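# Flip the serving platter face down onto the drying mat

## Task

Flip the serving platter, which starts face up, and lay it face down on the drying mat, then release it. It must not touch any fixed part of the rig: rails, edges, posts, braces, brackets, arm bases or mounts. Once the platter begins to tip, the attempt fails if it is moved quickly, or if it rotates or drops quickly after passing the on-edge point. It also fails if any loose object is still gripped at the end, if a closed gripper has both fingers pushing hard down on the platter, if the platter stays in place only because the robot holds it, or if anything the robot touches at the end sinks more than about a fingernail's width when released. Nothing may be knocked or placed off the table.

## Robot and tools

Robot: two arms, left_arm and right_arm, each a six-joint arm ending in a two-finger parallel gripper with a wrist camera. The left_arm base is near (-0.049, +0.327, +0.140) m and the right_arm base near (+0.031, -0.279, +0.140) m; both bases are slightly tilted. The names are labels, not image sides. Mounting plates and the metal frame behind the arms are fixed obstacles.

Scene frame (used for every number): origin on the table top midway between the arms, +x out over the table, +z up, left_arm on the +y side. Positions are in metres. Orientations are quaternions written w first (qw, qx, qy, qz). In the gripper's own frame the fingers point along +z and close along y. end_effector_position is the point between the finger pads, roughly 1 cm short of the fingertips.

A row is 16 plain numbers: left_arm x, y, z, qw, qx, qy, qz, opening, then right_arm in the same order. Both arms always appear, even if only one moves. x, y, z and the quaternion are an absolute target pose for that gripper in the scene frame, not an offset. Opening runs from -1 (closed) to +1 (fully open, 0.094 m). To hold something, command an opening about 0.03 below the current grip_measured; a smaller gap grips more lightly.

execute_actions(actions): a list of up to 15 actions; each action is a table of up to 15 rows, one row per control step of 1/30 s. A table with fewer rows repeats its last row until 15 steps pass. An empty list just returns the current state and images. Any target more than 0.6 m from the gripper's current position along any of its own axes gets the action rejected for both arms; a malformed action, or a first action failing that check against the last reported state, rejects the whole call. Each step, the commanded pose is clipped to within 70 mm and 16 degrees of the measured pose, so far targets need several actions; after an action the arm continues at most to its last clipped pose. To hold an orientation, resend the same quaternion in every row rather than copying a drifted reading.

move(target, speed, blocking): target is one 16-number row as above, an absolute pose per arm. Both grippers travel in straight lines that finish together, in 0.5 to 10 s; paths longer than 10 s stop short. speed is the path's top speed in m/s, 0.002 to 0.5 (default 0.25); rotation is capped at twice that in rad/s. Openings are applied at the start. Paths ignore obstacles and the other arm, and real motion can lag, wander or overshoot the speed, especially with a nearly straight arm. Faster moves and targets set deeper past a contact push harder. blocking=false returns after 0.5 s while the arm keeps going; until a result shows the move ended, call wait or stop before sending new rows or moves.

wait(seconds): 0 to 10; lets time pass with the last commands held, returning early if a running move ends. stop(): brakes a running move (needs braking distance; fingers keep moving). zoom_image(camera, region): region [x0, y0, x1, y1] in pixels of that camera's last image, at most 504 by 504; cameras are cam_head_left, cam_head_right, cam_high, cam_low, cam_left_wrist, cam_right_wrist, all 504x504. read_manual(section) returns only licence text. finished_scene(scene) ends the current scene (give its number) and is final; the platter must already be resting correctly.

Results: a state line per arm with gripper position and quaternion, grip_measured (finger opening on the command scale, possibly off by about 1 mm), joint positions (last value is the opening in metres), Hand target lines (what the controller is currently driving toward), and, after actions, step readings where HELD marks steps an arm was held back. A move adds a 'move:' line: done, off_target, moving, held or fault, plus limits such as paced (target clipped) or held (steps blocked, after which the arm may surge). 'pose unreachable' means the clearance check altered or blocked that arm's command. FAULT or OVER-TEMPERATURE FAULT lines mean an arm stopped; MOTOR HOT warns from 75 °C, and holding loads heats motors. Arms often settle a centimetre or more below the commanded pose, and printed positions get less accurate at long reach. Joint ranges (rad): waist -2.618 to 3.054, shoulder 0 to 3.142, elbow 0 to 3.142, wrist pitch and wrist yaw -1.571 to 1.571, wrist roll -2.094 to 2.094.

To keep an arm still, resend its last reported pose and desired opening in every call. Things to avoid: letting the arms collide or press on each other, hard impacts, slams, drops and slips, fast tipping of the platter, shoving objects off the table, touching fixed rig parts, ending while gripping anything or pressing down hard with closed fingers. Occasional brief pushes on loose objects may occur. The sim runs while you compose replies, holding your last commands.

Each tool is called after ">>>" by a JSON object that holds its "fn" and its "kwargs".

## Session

>>> {"fn": "execute_actions", "kwargs": {"actions": []}}

Scene clock: 0.00 s.
left_arm: end_effector_position=(+0.5231, +0.2409, +0.2320) grip_measured=+1.000 end_effector_quat_wxyz=(+0.430, -0.406, +0.628, -0.506) | right_arm: end_effector_position=(+0.4867, -0.3676, +0.2138) grip_measured=+1.000 end_effector_quat_wxyz=(-0.237, +0.692, -0.671, +0.126)
Joint positions: left_arm=[-0.131  1.952  0.953  1.058  0.127 -1.242  0.094] | right_arm=[-0.425  1.549  1.271 -0.567 -0.252 -1.836  0.094]
Joint velocities: left_arm=[ 0.007 -0.007  0.002  0.007  0.007  0.007  0.   ] | right_arm=[-0.012  0.022  0.012 -0.037 -0.022  0.037  0.   ]
Motor temperatures (°C, as the motors report them): left_arm=[24 29 23 27 23 20] | right_arm=[21 25 24 19 20 22]
Hand target (left_arm): +0.523, +0.239, +0.232; +0.428, -0.404, +0.632, -0.505
Hand target (right_arm): +0.488, -0.366, +0.220; -0.245, +0.690, -0.669, +0.127
camera_calibration (this result's frames):
cam_left_wrist: T_world_to_cam=[[0.0976958, 0.0269243, 0.994852, -0.289027], [-0.608316, -0.78954, 0.0811052, 0.534785], [0.787659, -0.613108, -0.0607563, -0.146259], [0, 0, 0, 1]] pos_world=[0.468757, 0.340344, 0.235279]
cam_right_wrist: T_world_to_cam=[[0.874194, -0.265033, 0.406869, -0.604014], [-0.320529, -0.944381, 0.0735194, -0.14759], [0.364754, -0.194683, -0.910523, 0.0551968], [0, 0, 0, 1]] pos_world=[0.460585, -0.288718, 0.306863]

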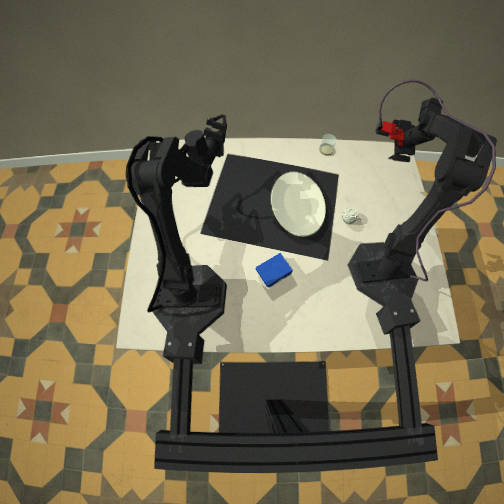

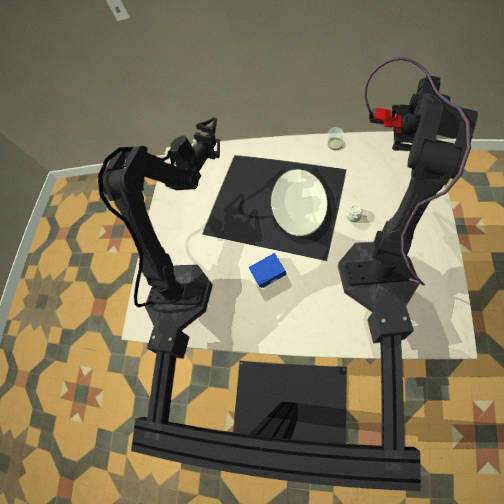

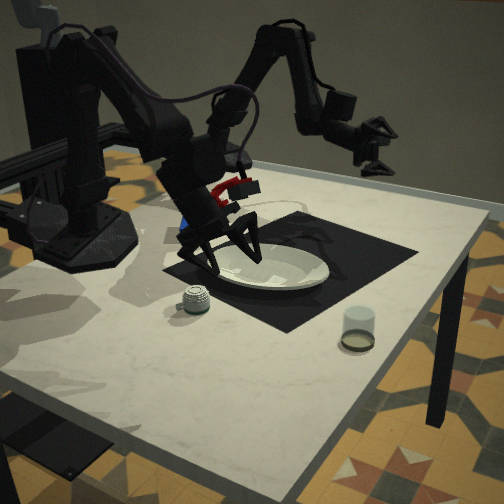

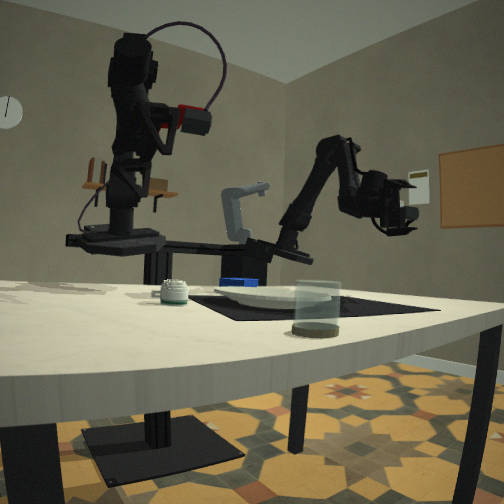

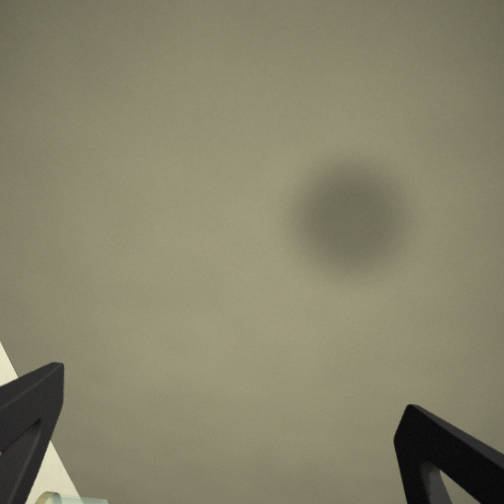

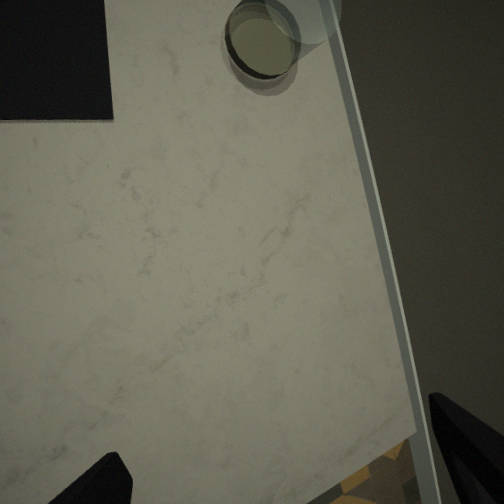

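>>> {"fn": "zoom_image", "kwargs": {"camera": "cam_head_left", "region": [190, 130, 390, 300]}}

>>> {"fn": "zoom_image", "kwargs": {"camera": "cam_low", "region": [180, 260, 380, 340]}}

>>> {"fn": "zoom_image", "kwargs": {"camera": "cam_high", "region": [160, 200, 430, 340]}}

Region (190, 130, 390, 300) of cam_head_left's 504x504 image, scaled by 2.520, with more detail than that image has; it fills the top 428 rows of this view, and the rest is white.

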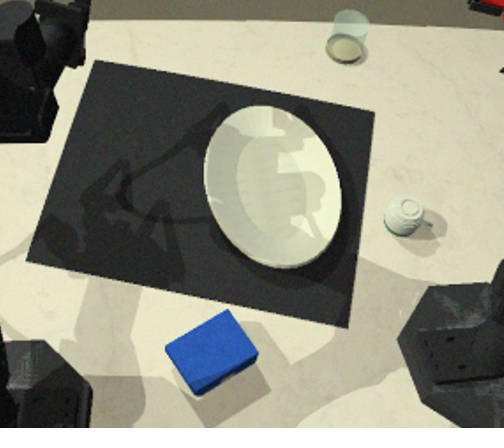

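Region (180, 260, 380, 340) of cam_low's 504x504 image, scaled by 2.520, with more detail than that image has; it fills the top 202 rows of this view, and the rest is white.

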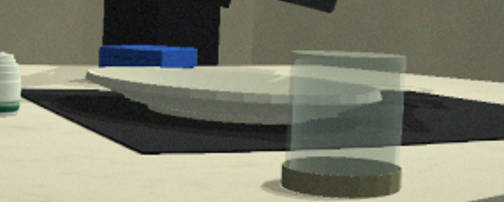

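Region (160, 200, 430, 340) of cam_high's 504x504 image, scaled by 1.867, with more detail than that image has; it fills the top 261 rows of this view, and the rest is white.

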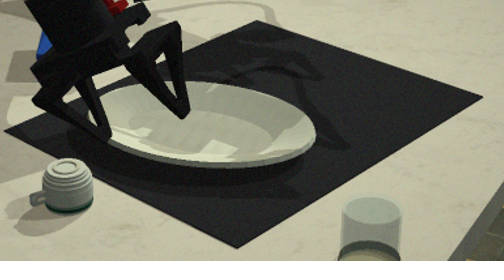

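>>> {"fn": "move", "kwargs": {"target": [0.325,0.10,0.07,0.060,-0.116,0.879,-0.458,-0.35,0.27,-0.30,0.2,-0.121,0.379,0.916,0.050,-0.5], "speed": 0.35}}

>>> {"fn": "move", "kwargs": {"target": [0.328,0.085,0.020,0.060,-0.116,0.879,-0.458,-0.35,0.27,-0.30,0.2,-0.121,0.379,0.916,0.050,-0.5], "speed": 0.08}}

Scene clock: 53.83 s.
left_arm: end_effector_position=(+0.3228, +0.1091, +0.0761) grip_measured=-0.347 end_effector_quat_wxyz=(+0.070, -0.132, +0.878, -0.455) | right_arm: end_effector_position=(+0.2751, -0.2985, +0.1959) grip_measured=-0.498 end_effector_quat_wxyz=(-0.121, +0.367, +0.921, +0.049)
Joint positions: left_arm=[-0.253  2.009  0.813  0.363  0.594 -0.682  0.031] | right_arm=[-0.248  1.341  1.048 -1.231 -0.067  0.65   0.024]
Joint velocities: left_arm=[ 0.007 -0.012 -0.002 -0.022 -0.051 -0.007  0.   ] | right_arm=[-0.002  0.007 -0.007  0.007 -0.037 -0.007 -0.   ]
Motor temperatures (°C, as the motors report them): left_arm=[24 34 24 32 23 20] | right_arm=[21 29 26 21 20 22]
Hand target (left_arm): +0.321, +0.102, +0.075; +0.059, -0.122, +0.878, -0.459
Hand target (right_arm): +0.271, -0.299, +0.199; -0.120, +0.376, +0.917, +0.050
Off the commanded pose (left_arm): 0.011 m, 2 deg.
Off the commanded pose (right_arm): 0.007 m, 1 deg.
move: off_target (left_arm)
camera_calibration (this result's frames):
cam_left_wrist: T_world_to_cam=[[0.332158, -0.461738, 0.822477, -0.119996], [-0.938811, -0.0775907, 0.33558, 0.331195], [-0.0911335, -0.883616, -0.459257, 0.2648], [0, 0, 0, 1]] pos_world=[0.374919, 0.204272, 0.109163]
cam_right_wrist: T_world_to_cam=[[-0.855793, -0.516515, 0.0288306, 0.0814464], [-0.40223, 0.699416, 0.590786, 0.262963], [-0.325315, 0.493994, -0.806313, 0.504498], [0, 0, 0, 1]] pos_world=[0.339593, -0.391071, 0.24908]

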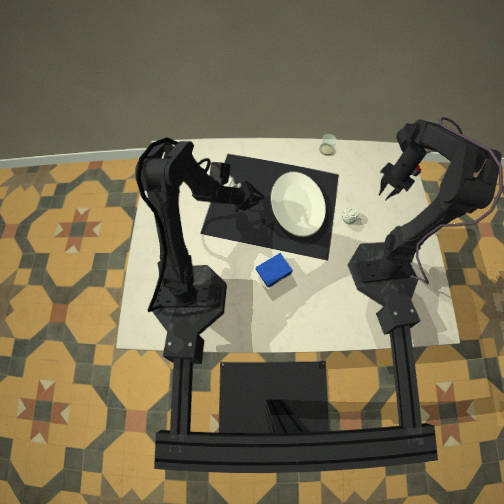

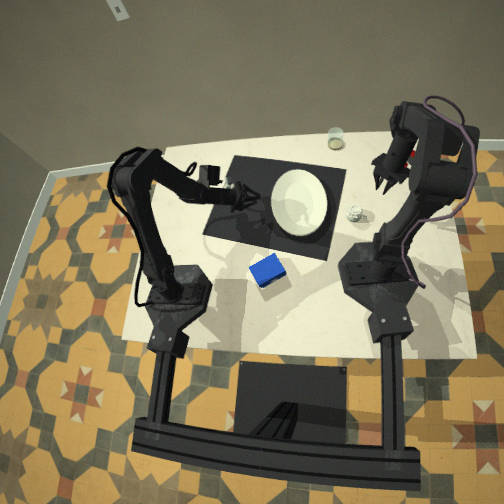

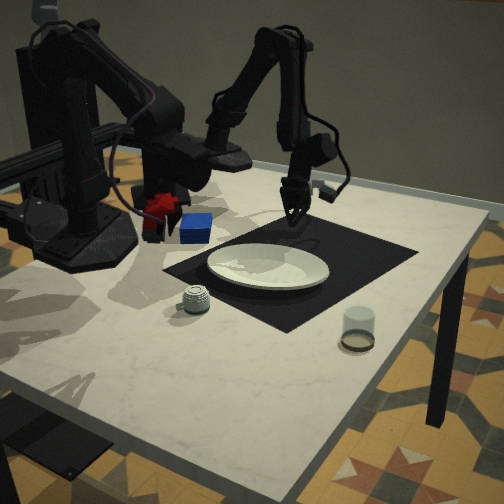

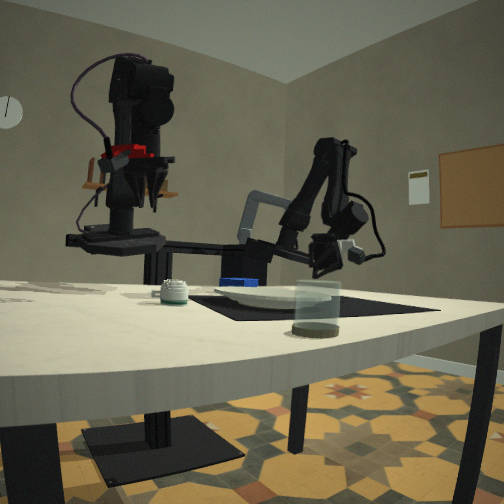

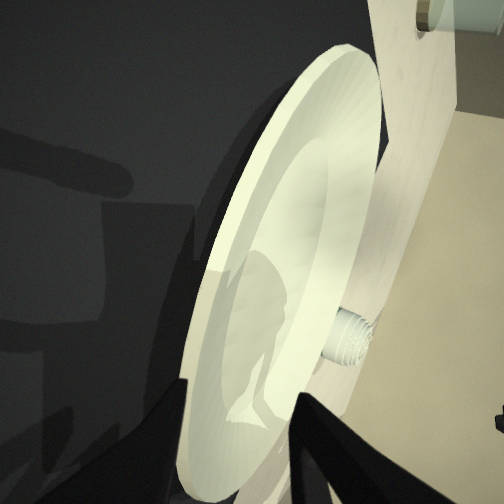

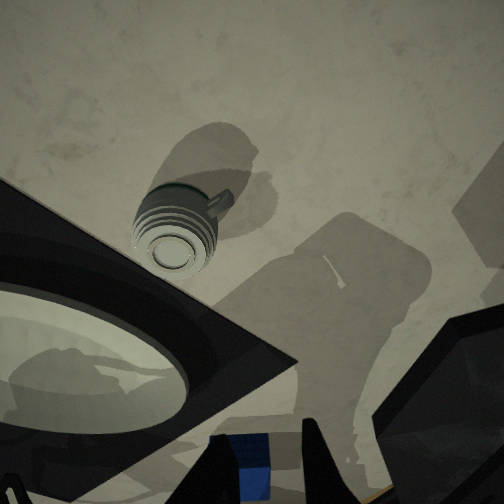

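Scene clock: 54.93 s.
left_arm: end_effector_position=(+0.3246, +0.0926, +0.0209) grip_measured=-0.347 end_effector_quat_wxyz=(+0.057, -0.128, +0.881, -0.453) | right_arm: end_effector_position=(+0.2743, -0.2981, +0.1961) grip_measured=-0.498 end_effector_quat_wxyz=(-0.123, +0.370, +0.919, +0.049)
Joint positions: left_arm=[-0.261  2.245  0.906  0.477  0.599 -0.674  0.031] | right_arm=[-0.248  1.341  1.048 -1.234 -0.069  0.657  0.024]
Joint velocities: left_arm=[-0.007 -0.002 -0.007  0.022  0.022  0.007 -0.   ] | right_arm=[-0.012  0.022  0.002 -0.022 -0.051  0.095 -0.   ]
Motor temperatures (°C, as the motors report them): left_arm=[24 34 24 31 23 20] | right_arm=[21 29 26 20 20 22]
Hand target (left_arm): +0.327, +0.086, +0.020; +0.060, -0.116, +0.879, -0.458
Hand target (right_arm): +0.270, -0.300, +0.200; -0.121, +0.379, +0.916, +0.050
Off the commanded pose (left_arm): 0.008 m, 2 deg.
Off the commanded pose (right_arm): 0.006 m, 1 deg.
move: done
camera_calibration (this result's frames):
cam_left_wrist: T_world_to_cam=[[0.339282, -0.471248, 0.814133, -0.0841189], [-0.93321, -0.0597252, 0.354334, 0.346271], [-0.118355, -0.879976, -0.460037, 0.233464], [0, 0, 0, 1]] pos_world=[0.379315, 0.186483, 0.0531903]
cam_right_wrist: T_world_to_cam=[[-0.85873, -0.511429, 0.031976, 0.0826819], [-0.39549, 0.701152, 0.593273, 0.260404], [-0.325837, 0.496815, -0.804366, 0.504828], [0, 0, 0, 1]] pos_world=[0.338481, -0.391103, 0.248932]

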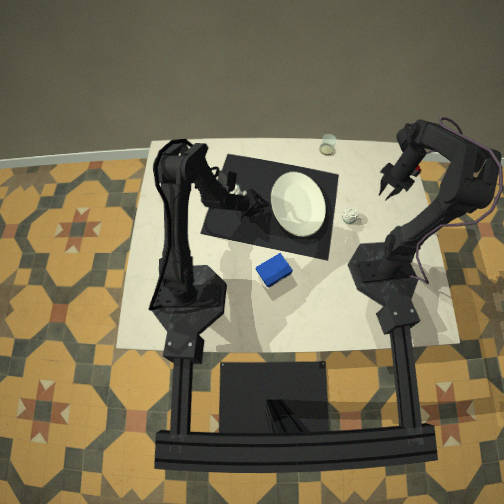

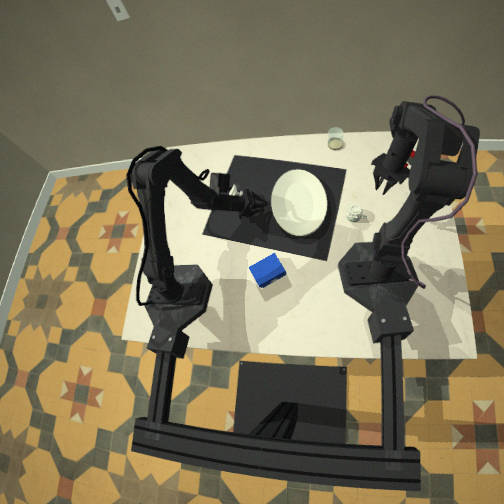

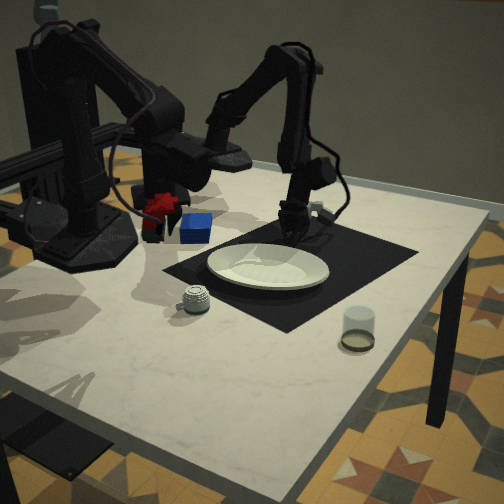

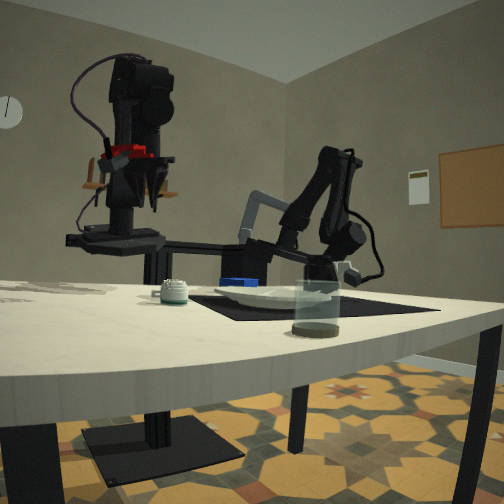

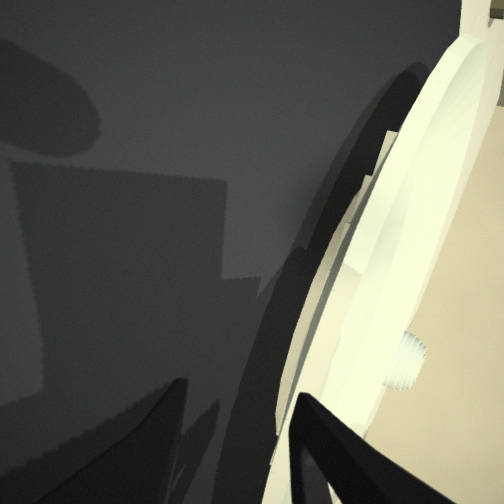

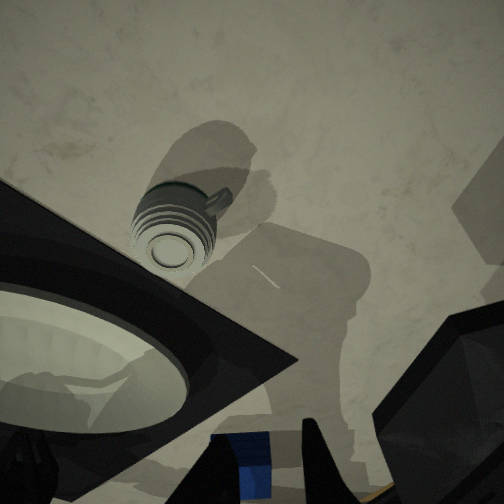

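>>> {"fn": "move", "kwargs": {"target": [0.335,0.048,0.022,0.060,-0.116,0.879,-0.458,-0.3,0.27,-0.30,0.2,-0.121,0.379,0.916,0.050,-0.5], "speed": 0.05}}

>>> {"fn": "zoom_image", "kwargs": {"camera": "cam_high", "region": [200, 190, 360, 300]}}

>>> {"fn": "zoom_image", "kwargs": {"camera": "cam_head_right", "region": [220, 155, 350, 255]}}

Scene clock: 63.17 s.
left_arm: end_effector_position=(+0.3318, +0.0537, +0.0239) grip_measured=-0.303 end_effector_quat_wxyz=(+0.057, -0.118, +0.880, -0.457) | right_arm: end_effector_position=(+0.2743, -0.2981, +0.1961) grip_measured=-0.498 end_effector_quat_wxyz=(-0.123, +0.370, +0.919, +0.049)
Joint positions: left_arm=[-0.353  2.294  0.992  0.484  0.551 -0.738  0.033] | right_arm=[-0.248  1.341  1.048 -1.234 -0.069  0.657  0.024]
Joint velocities: left_arm=[-0.027 -0.007  0.012 -0.022 -0.095  0.022 -0.   ] | right_arm=[ 0.002 -0.022 -0.012  0.007  0.007 -0.051 -0.001]
Motor temperatures (°C, as the motors report them): left_arm=[24 33 24 31 23 20] | right_arm=[21 28 26 20 20 22]
Hand target (left_arm): +0.335, +0.049, +0.021; +0.060, -0.115, +0.880, -0.457
Hand target (right_arm): +0.270, -0.300, +0.200; -0.121, +0.379, +0.916, +0.050
Off the commanded pose (left_arm): 0.007 m, 0 deg.
Off the commanded pose (right_arm): 0.006 m, 1 deg.
move: done
camera_calibration (this result's frames):
cam_left_wrist: T_world_to_cam=[[0.32202, -0.471221, 0.821129, -0.10175], [-0.937925, -0.040754, 0.344436, 0.350387], [-0.128841, -0.881073, -0.455094, 0.204903], [0, 0, 0, 1]] pos_world=[0.387802, 0.146867, 0.0561138]
cam_right_wrist: T_world_to_cam=[[-0.858916, -0.511111, 0.0320722, 0.082809], [-0.395191, 0.701341, 0.59325, 0.260383], [-0.32571, 0.496877, -0.80438, 0.504814], [0, 0, 0, 1]] pos_world=[0.33845, -0.391123, 0.248934]

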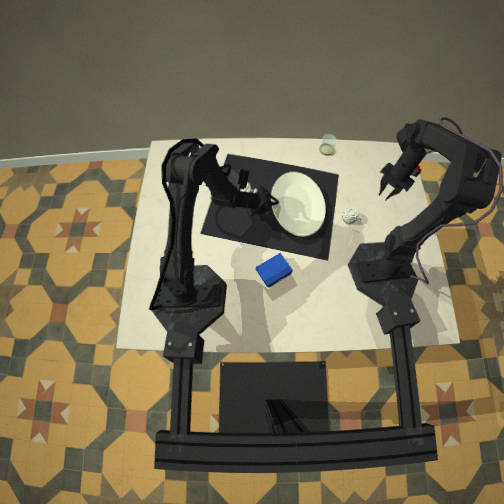

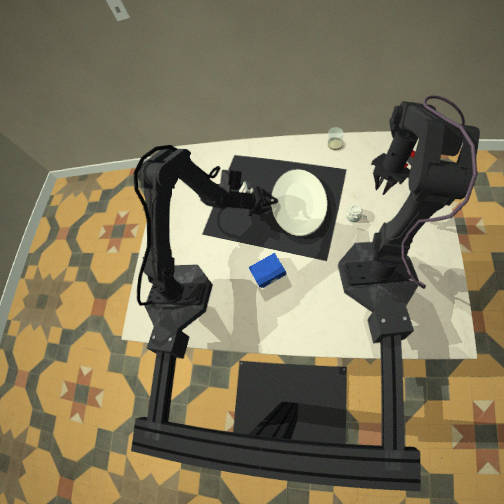

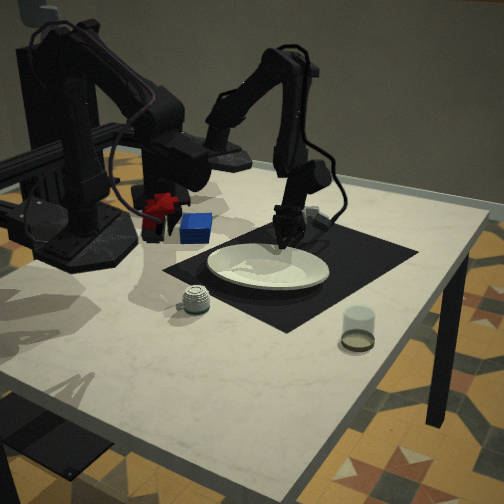

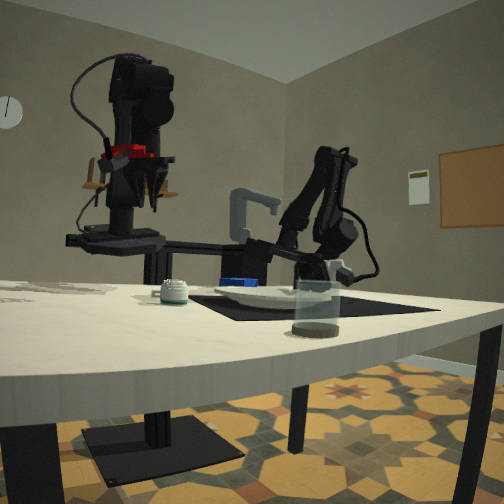

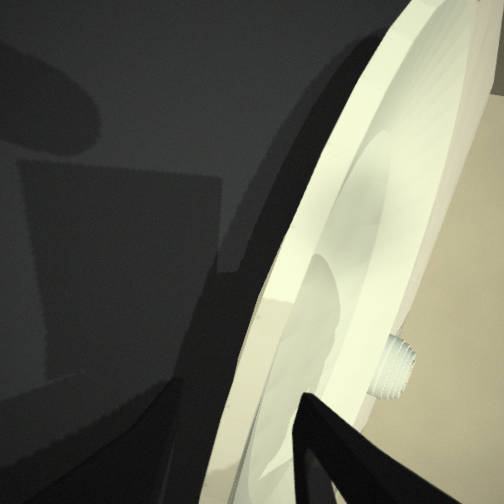

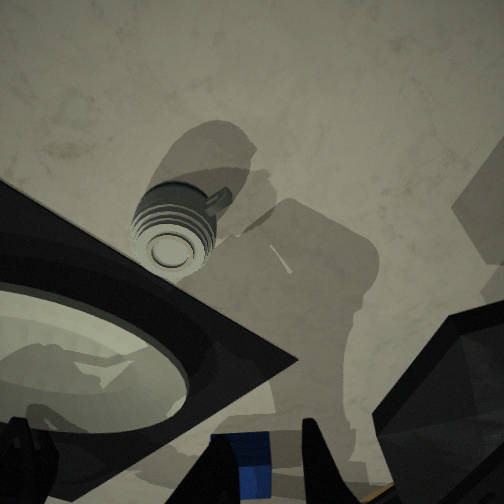

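Region (200, 190, 360, 300) of cam_high's 504x504 image, scaled by 3.150, with more detail than that image has; it fills the top 346 rows of this view, and the rest is white.

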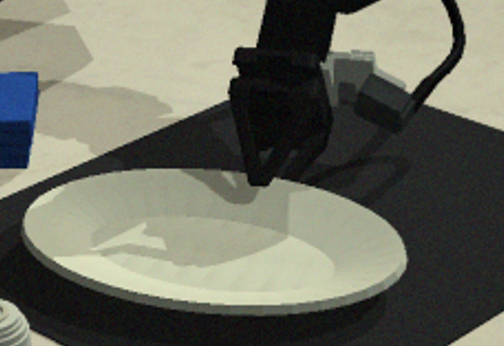

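Region (220, 155, 350, 255) of cam_head_right's 504x504 image, scaled by 3.877, with more detail than that image has; it fills the top 388 rows of this view, and the rest is white.

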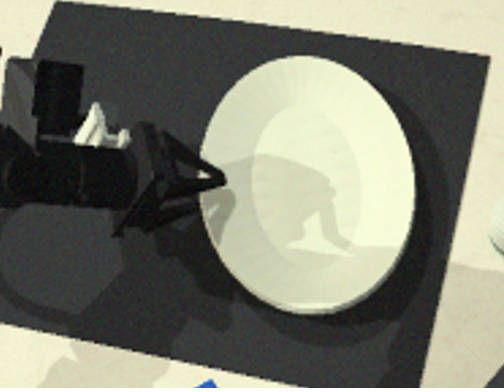

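>>> {"fn": "move", "kwargs": {"target": [0.343,0.018,0.014,0.065,-0.113,0.859,-0.496,-0.3,0.27,-0.30,0.2,-0.121,0.379,0.916,0.050,-0.5], "speed": 0.04}}

>>> {"fn": "zoom_image", "kwargs": {"camera": "cam_high", "region": [200, 190, 360, 300]}}

Scene clock: 70.07 s.
left_arm: end_effector_position=(+0.3448, +0.0293, +0.0213) grip_measured=-0.303 end_effector_quat_wxyz=(+0.070, -0.115, +0.859, -0.495) | right_arm: end_effector_position=(+0.2743, -0.2980, +0.1961) grip_measured=-0.498 end_effector_quat_wxyz=(-0.123, +0.370, +0.919, +0.049)
Joint positions: left_arm=[-0.376  2.389  1.059  0.607  0.588 -0.797  0.033] | right_arm=[-0.248  1.341  1.048 -1.234 -0.069  0.657  0.024]
Joint velocities: left_arm=[ 0.007  0.017 -0.027 -0.037 -0.037 -0.037 -0.   ] | right_arm=[-0.007 -0.007  0.007  0.022 -0.081 -0.022  0.   ]
Motor temperatures (°C, as the motors report them): left_arm=[24 33 24 30 23 20] | right_arm=[21 28 26 20 20 22]
Hand target (left_arm): +0.342, +0.019, +0.014; +0.065, -0.112, +0.859, -0.495
Hand target (right_arm): +0.270, -0.300, +0.200; -0.121, +0.379, +0.916, +0.050
Off the commanded pose (left_arm): 0.014 m, 1 deg.
Off the commanded pose (right_arm): 0.006 m, 1 deg.
move: off_target (left_arm)
camera_calibration (this result's frames):
cam_left_wrist: T_world_to_cam=[[0.295155, -0.399271, 0.868024, -0.109177], [-0.949593, -0.0221543, 0.312701, 0.366656], [-0.105622, -0.916565, -0.385684, 0.175512], [0, 0, 0, 1]] pos_world=[0.398936, 0.1254, 0.0478067]
cam_right_wrist: T_world_to_cam=[[-0.858958, -0.511054, 0.031853, 0.0829212], [-0.395155, 0.701152, 0.593497, 0.260219], [-0.325643, 0.497202, -0.804206, 0.504837], [0, 0, 0, 1]] pos_world=[0.338449, -0.391081, 0.248912]

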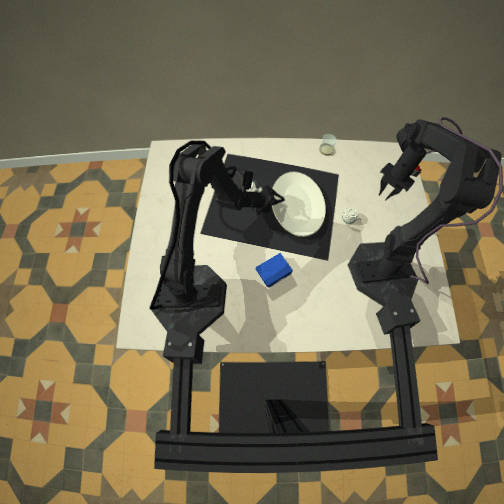

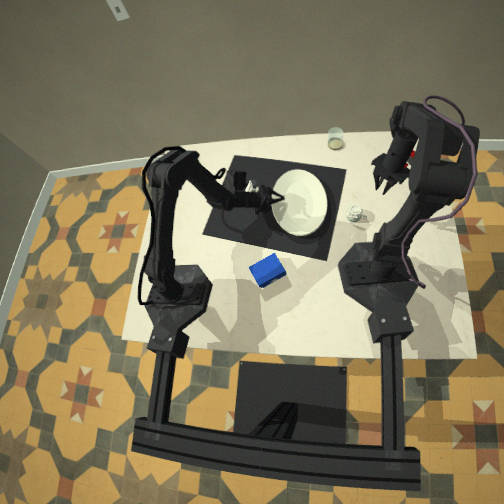

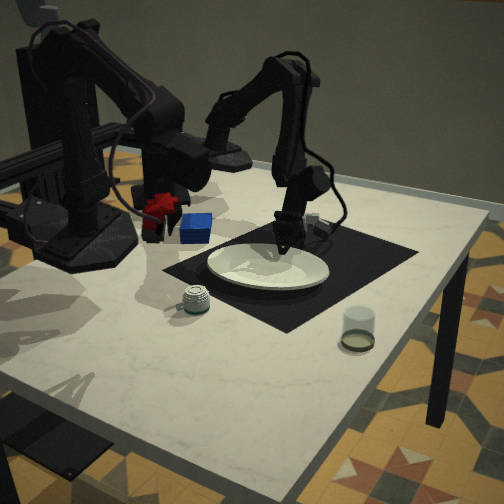

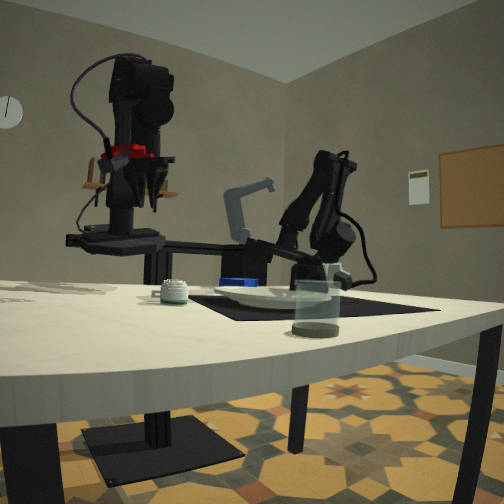

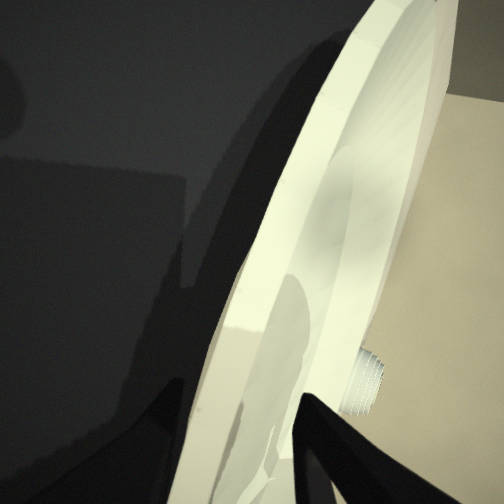

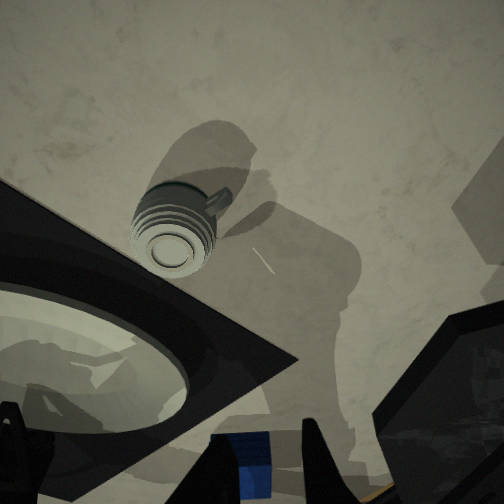

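Region (200, 190, 360, 300) of cam_high's 504x504 image, scaled by 3.150, with more detail than that image has; it fills the top 346 rows of this view, and the rest is white.

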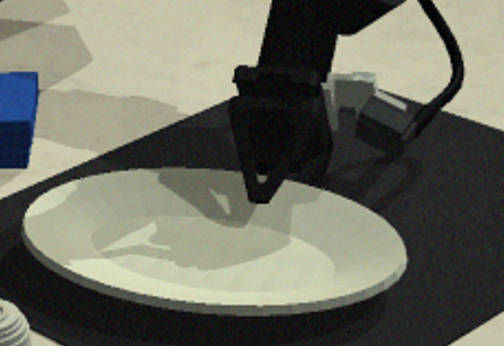

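>>> {"fn": "move", "kwargs": {"target": [0.341,-0.003,0.012,0.065,-0.113,0.859,-0.496,-0.35,0.27,-0.30,0.2,-0.121,0.379,0.916,0.050,-0.5], "speed": 0.03}}

>>> {"fn": "execute_actions", "kwargs": {"actions": [[[0.341,-0.003,0.012,0.065,-0.113,0.859,-0.496,-0.47,0.27,-0.30,0.2,-0.121,0.379,0.916,0.050,-0.5]],[[0.341,-0.003,0.014,0.065,-0.113,0.859,-0.496,-0.59,0.27,-0.30,0.2,-0.121,0.379,0.916,0.050,-0.5]],[[0.341,-0.003,0.016,0.065,-0.113,0.859,-0.496,-0.71,0.27,-0.30,0.2,-0.121,0.379,0.916,0.050,-0.5]],[[0.341,-0.003,0.018,0.065,-0.113,0.859,-0.496,-0.93,0.27,-0.30,0.2,-0.121,0.379,0.916,0.050,-0.5]]]}}

>>> {"fn": "zoom_image", "kwargs": {"camera": "cam_head_right", "region": [220, 155, 350, 255]}}

Scene clock: 87.77 s.
left_arm: end_effector_position=(+0.3491, +0.0142, +0.0203) grip_measured=-0.347 end_effector_quat_wxyz=(+0.076, -0.118, +0.856, -0.498) | right_arm: end_effector_position=(+0.2743, -0.2980, +0.1961) grip_measured=-0.498 end_effector_quat_wxyz=(-0.123, +0.370, +0.919, +0.049)
Joint positions: left_arm=[-0.408  2.422  1.096  0.636  0.561 -0.832  0.031] | right_arm=[-0.248  1.341  1.048 -1.234 -0.069  0.657  0.024]
Joint velocities: left_arm=[-0.002 -0.012  0.002 -0.022 -0.022 -0.007  0.   ] | right_arm=[ 0.007  0.007 -0.017 -0.037  0.037  0.007  0.001]
Motor temperatures (°C, as the motors report them): left_arm=[24 33 24 30 23 20] | right_arm=[21 28 25 20 20 22]
Hand target (left_arm): +0.340, -0.001, +0.012; +0.065, -0.113, +0.859, -0.495
Hand target (right_arm): +0.270, -0.300, +0.200; -0.121, +0.379, +0.916, +0.050
Off the commanded pose (left_arm): 0.021 m, 2 deg.
Off the commanded pose (right_arm): 0.006 m, 1 deg.
move: off_target (left_arm)
camera_calibration (this result's frames):
cam_left_wrist: T_world_to_cam=[[0.292235, -0.388576, 0.873846, -0.114857], [-0.951945, -0.0306266, 0.304734, 0.371835], [-0.0916493, -0.920908, -0.378853, 0.156726], [0, 0, 0, 1]] pos_world=[0.401895, 0.111088, 0.0464327]
cam_right_wrist: T_world_to_cam=[[-0.858958, -0.511054, 0.031853, 0.0829212], [-0.395155, 0.701152, 0.593497, 0.260219], [-0.325643, 0.497202, -0.804206, 0.504837], [0, 0, 0, 1]] pos_world=[0.338449, -0.391081, 0.248912]

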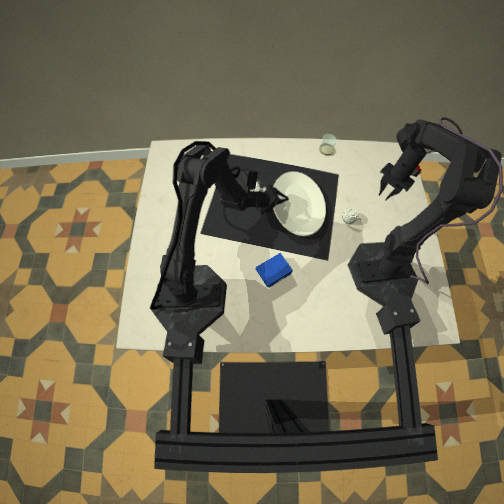

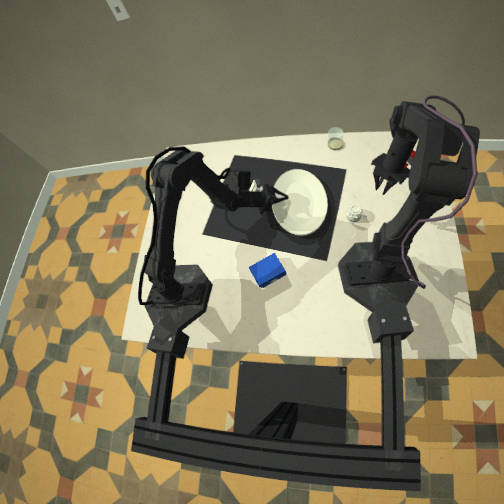

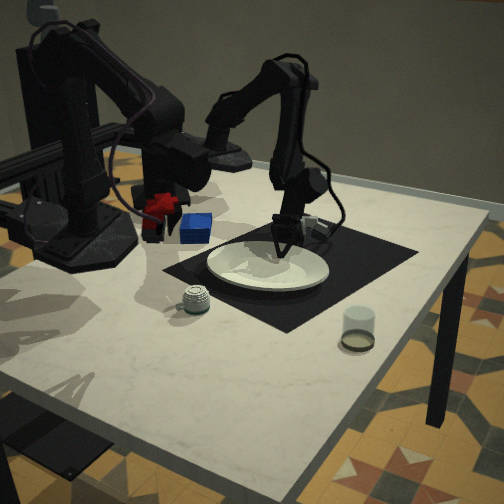

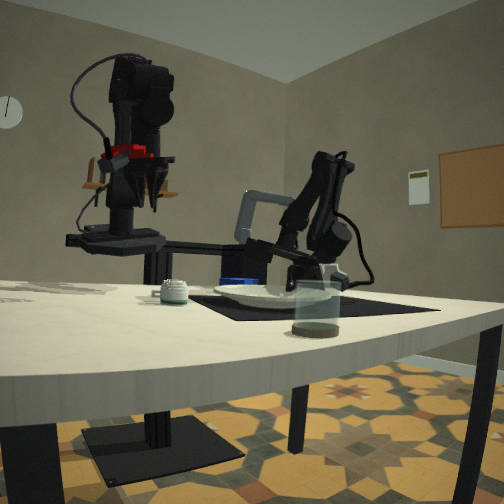

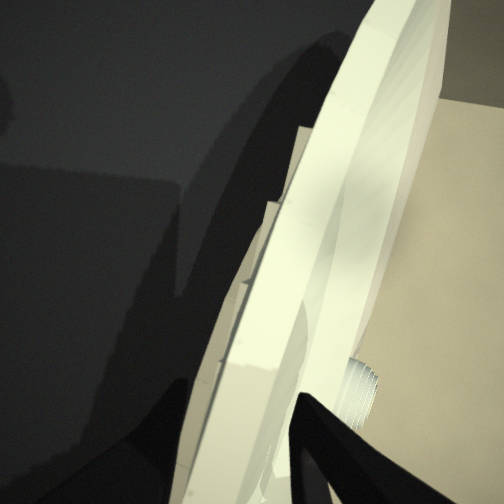

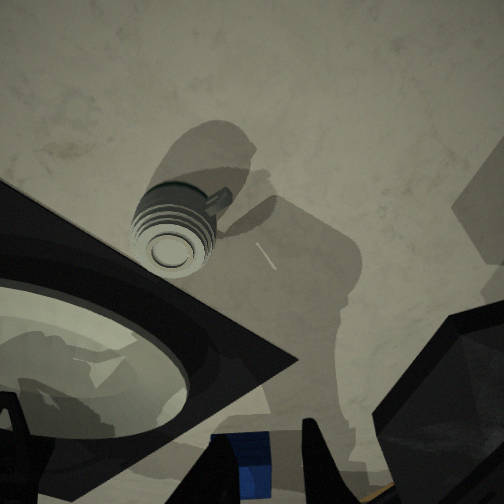

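Scene clock: 89.77 s.
left_arm: end_effector_position=(+0.3487, +0.0141, +0.0172) grip_measured=-0.704 end_effector_quat_wxyz=(+0.078, -0.121, +0.857, -0.494) | right_arm: end_effector_position=(+0.2742, -0.2980, +0.1961) grip_measured=-0.498 end_effector_quat_wxyz=(-0.123, +0.370, +0.919, +0.049)
Joint positions: left_arm=[-0.41   2.429  1.096  0.641  0.549 -0.835  0.014] | right_arm=[-0.248  1.341  1.048 -1.235 -0.069  0.657  0.024]
Joint velocities: left_arm=[ 0.007 -0.012 -0.002 -0.007 -0.007  0.081 -0.001] | right_arm=[-0.007  0.002 -0.002  0.007 -0.066 -0.007 -0.   ]
Motor temperatures (°C, as the motors report them): left_arm=[24 33 24 30 23 20] | right_arm=[21 28 25 20 20 22]
Hand target (left_arm): +0.340, -0.002, +0.018; +0.065, -0.113, +0.859, -0.495
Hand target (right_arm): +0.270, -0.300, +0.200; -0.121, +0.379, +0.916, +0.050
Off the commanded pose (left_arm): 0.019 m, 2 deg.
Off the commanded pose (right_arm): 0.006 m, 1 deg.
Step readings (end_effector_position; steps 1 to 15: 1st action; 16 to 30: 2nd action; 31 to 45: 3rd action; 46 to 60: 4th action):
0: left_arm (+0.3491, +0.0142, +0.0203) | right_arm (+0.2743, -0.2980, +0.1961)
1: left_arm (+0.3494, +0.0146, +0.0196) | right_arm (+0.2743, -0.2980, +0.1961)
2: left_arm (+0.3490, +0.0146, +0.0182) | right_arm (+0.2743, -0.2980, +0.1961)
4: left_arm (+0.3489, +0.0146, +0.0180) | right_arm (+0.2743, -0.2980, +0.1961)
8: left_arm (+0.3489, +0.0146, +0.0180) | right_arm (+0.2743, -0.2980, +0.1961)
15: left_arm (+0.3489, +0.0146, +0.0180) | right_arm (+0.2743, -0.2980, +0.1961)
16: left_arm (+0.3492, +0.0150, +0.0173) | right_arm (+0.2743, -0.2980, +0.1961)
17: left_arm (+0.3488, +0.0153, +0.0160) | right_arm (+0.2743, -0.2980, +0.1961)
19: left_arm (+0.3489, +0.0154, +0.0159) | right_arm (+0.2743, -0.2980, +0.1961)
23: left_arm (+0.3489, +0.0154, +0.0159) | right_arm (+0.2743, -0.2980, +0.1961)
30: left_arm (+0.3489, +0.0154, +0.0159) | right_arm (+0.2743, -0.2980, +0.1961)
31: left_arm (+0.3488, +0.0155, +0.0158) | right_arm (+0.2743, -0.2980, +0.1961)
32: left_arm (+0.3485, +0.0149, +0.0166) | right_arm (+0.2743, -0.2980, +0.1961)
34: left_arm (+0.3487, +0.0141, +0.0172) | right_arm (+0.2743, -0.2980, +0.1961)
38: left_arm (+0.3488, +0.0142, +0.0172) | right_arm (+0.2743, -0.2980, +0.1961)
45: left_arm (+0.3488, +0.0142, +0.0172) | right_arm (+0.2743, -0.2980, +0.1961)
46: left_arm (+0.3488, +0.0142, +0.0172) | right_arm (+0.2743, -0.2980, +0.1961)
47: left_arm (+0.3487, +0.0141, +0.0172) | right_arm (+0.2743, -0.2980, +0.1961)
49: left_arm (+0.3487, +0.0141, +0.0172) | right_arm (+0.2743, -0.2980, +0.1961)
53: left_arm (+0.3487, +0.0141, +0.0172) | right_arm (+0.2743, -0.2980, +0.1961)
60: end_effector_position above
camera_calibration (this result's frames):
cam_left_wrist: T_world_to_cam=[[0.2961, -0.393864, 0.87017, -0.113295], [-0.95126, -0.0393872, 0.305866, 0.372245], [-0.0861958, -0.918325, -0.386329, 0.153685], [0, 0, 0, 1]] pos_world=[0.400896, 0.111172, 0.0441016]
cam_right_wrist: T_world_to_cam=[[-0.858928, -0.511086, 0.0321556, 0.0827688], [-0.394956, 0.701113, 0.593675, 0.260063], [-0.325964, 0.497224, -0.804062, 0.504885], [0, 0, 0, 1]] pos_world=[0.33838, -0.391073, 0.248904]

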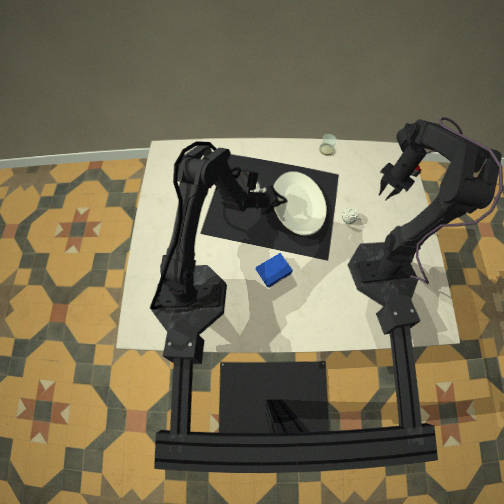

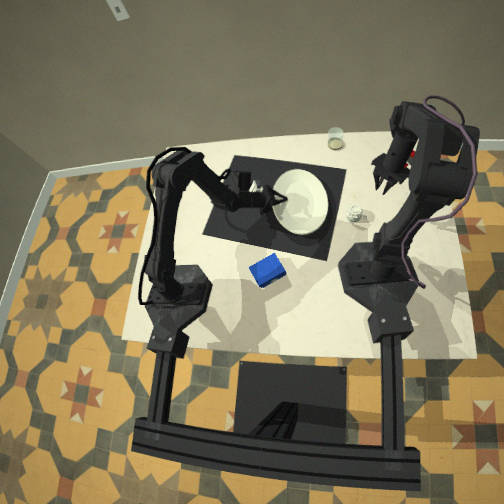

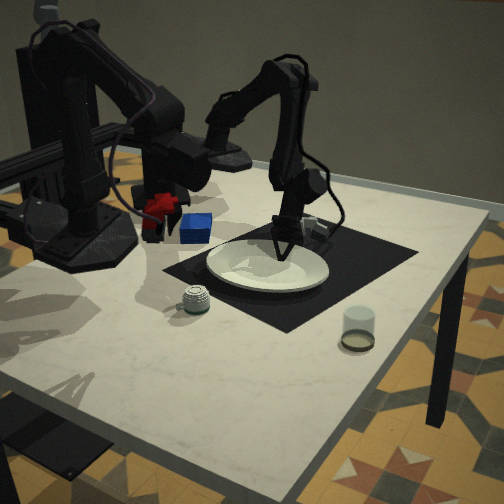

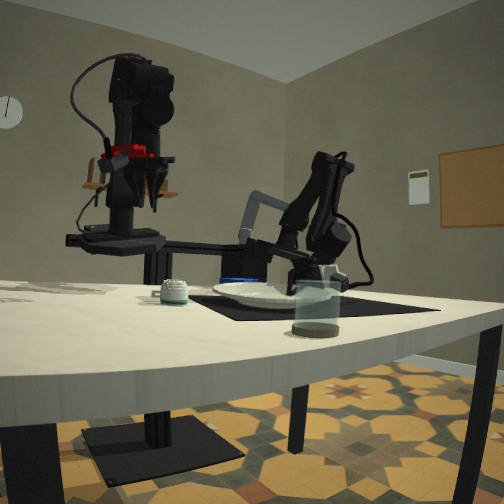

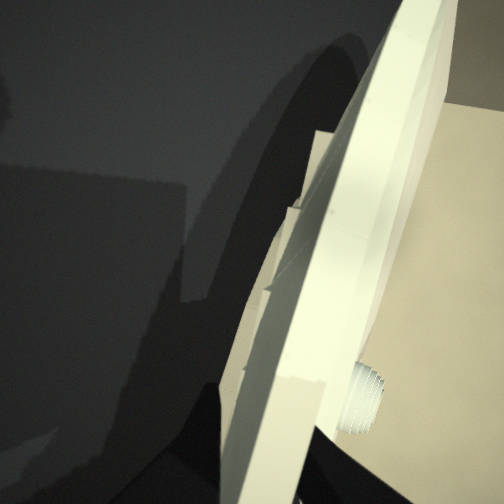

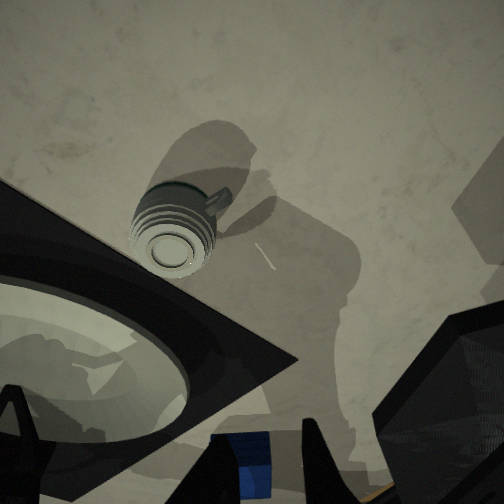

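Region (220, 155, 350, 255) of cam_head_right's 504x504 image, scaled by 3.877, with more detail than that image has; it fills the top 388 rows of this view, and the rest is white.

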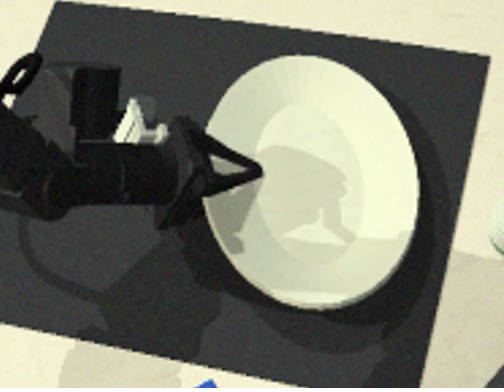

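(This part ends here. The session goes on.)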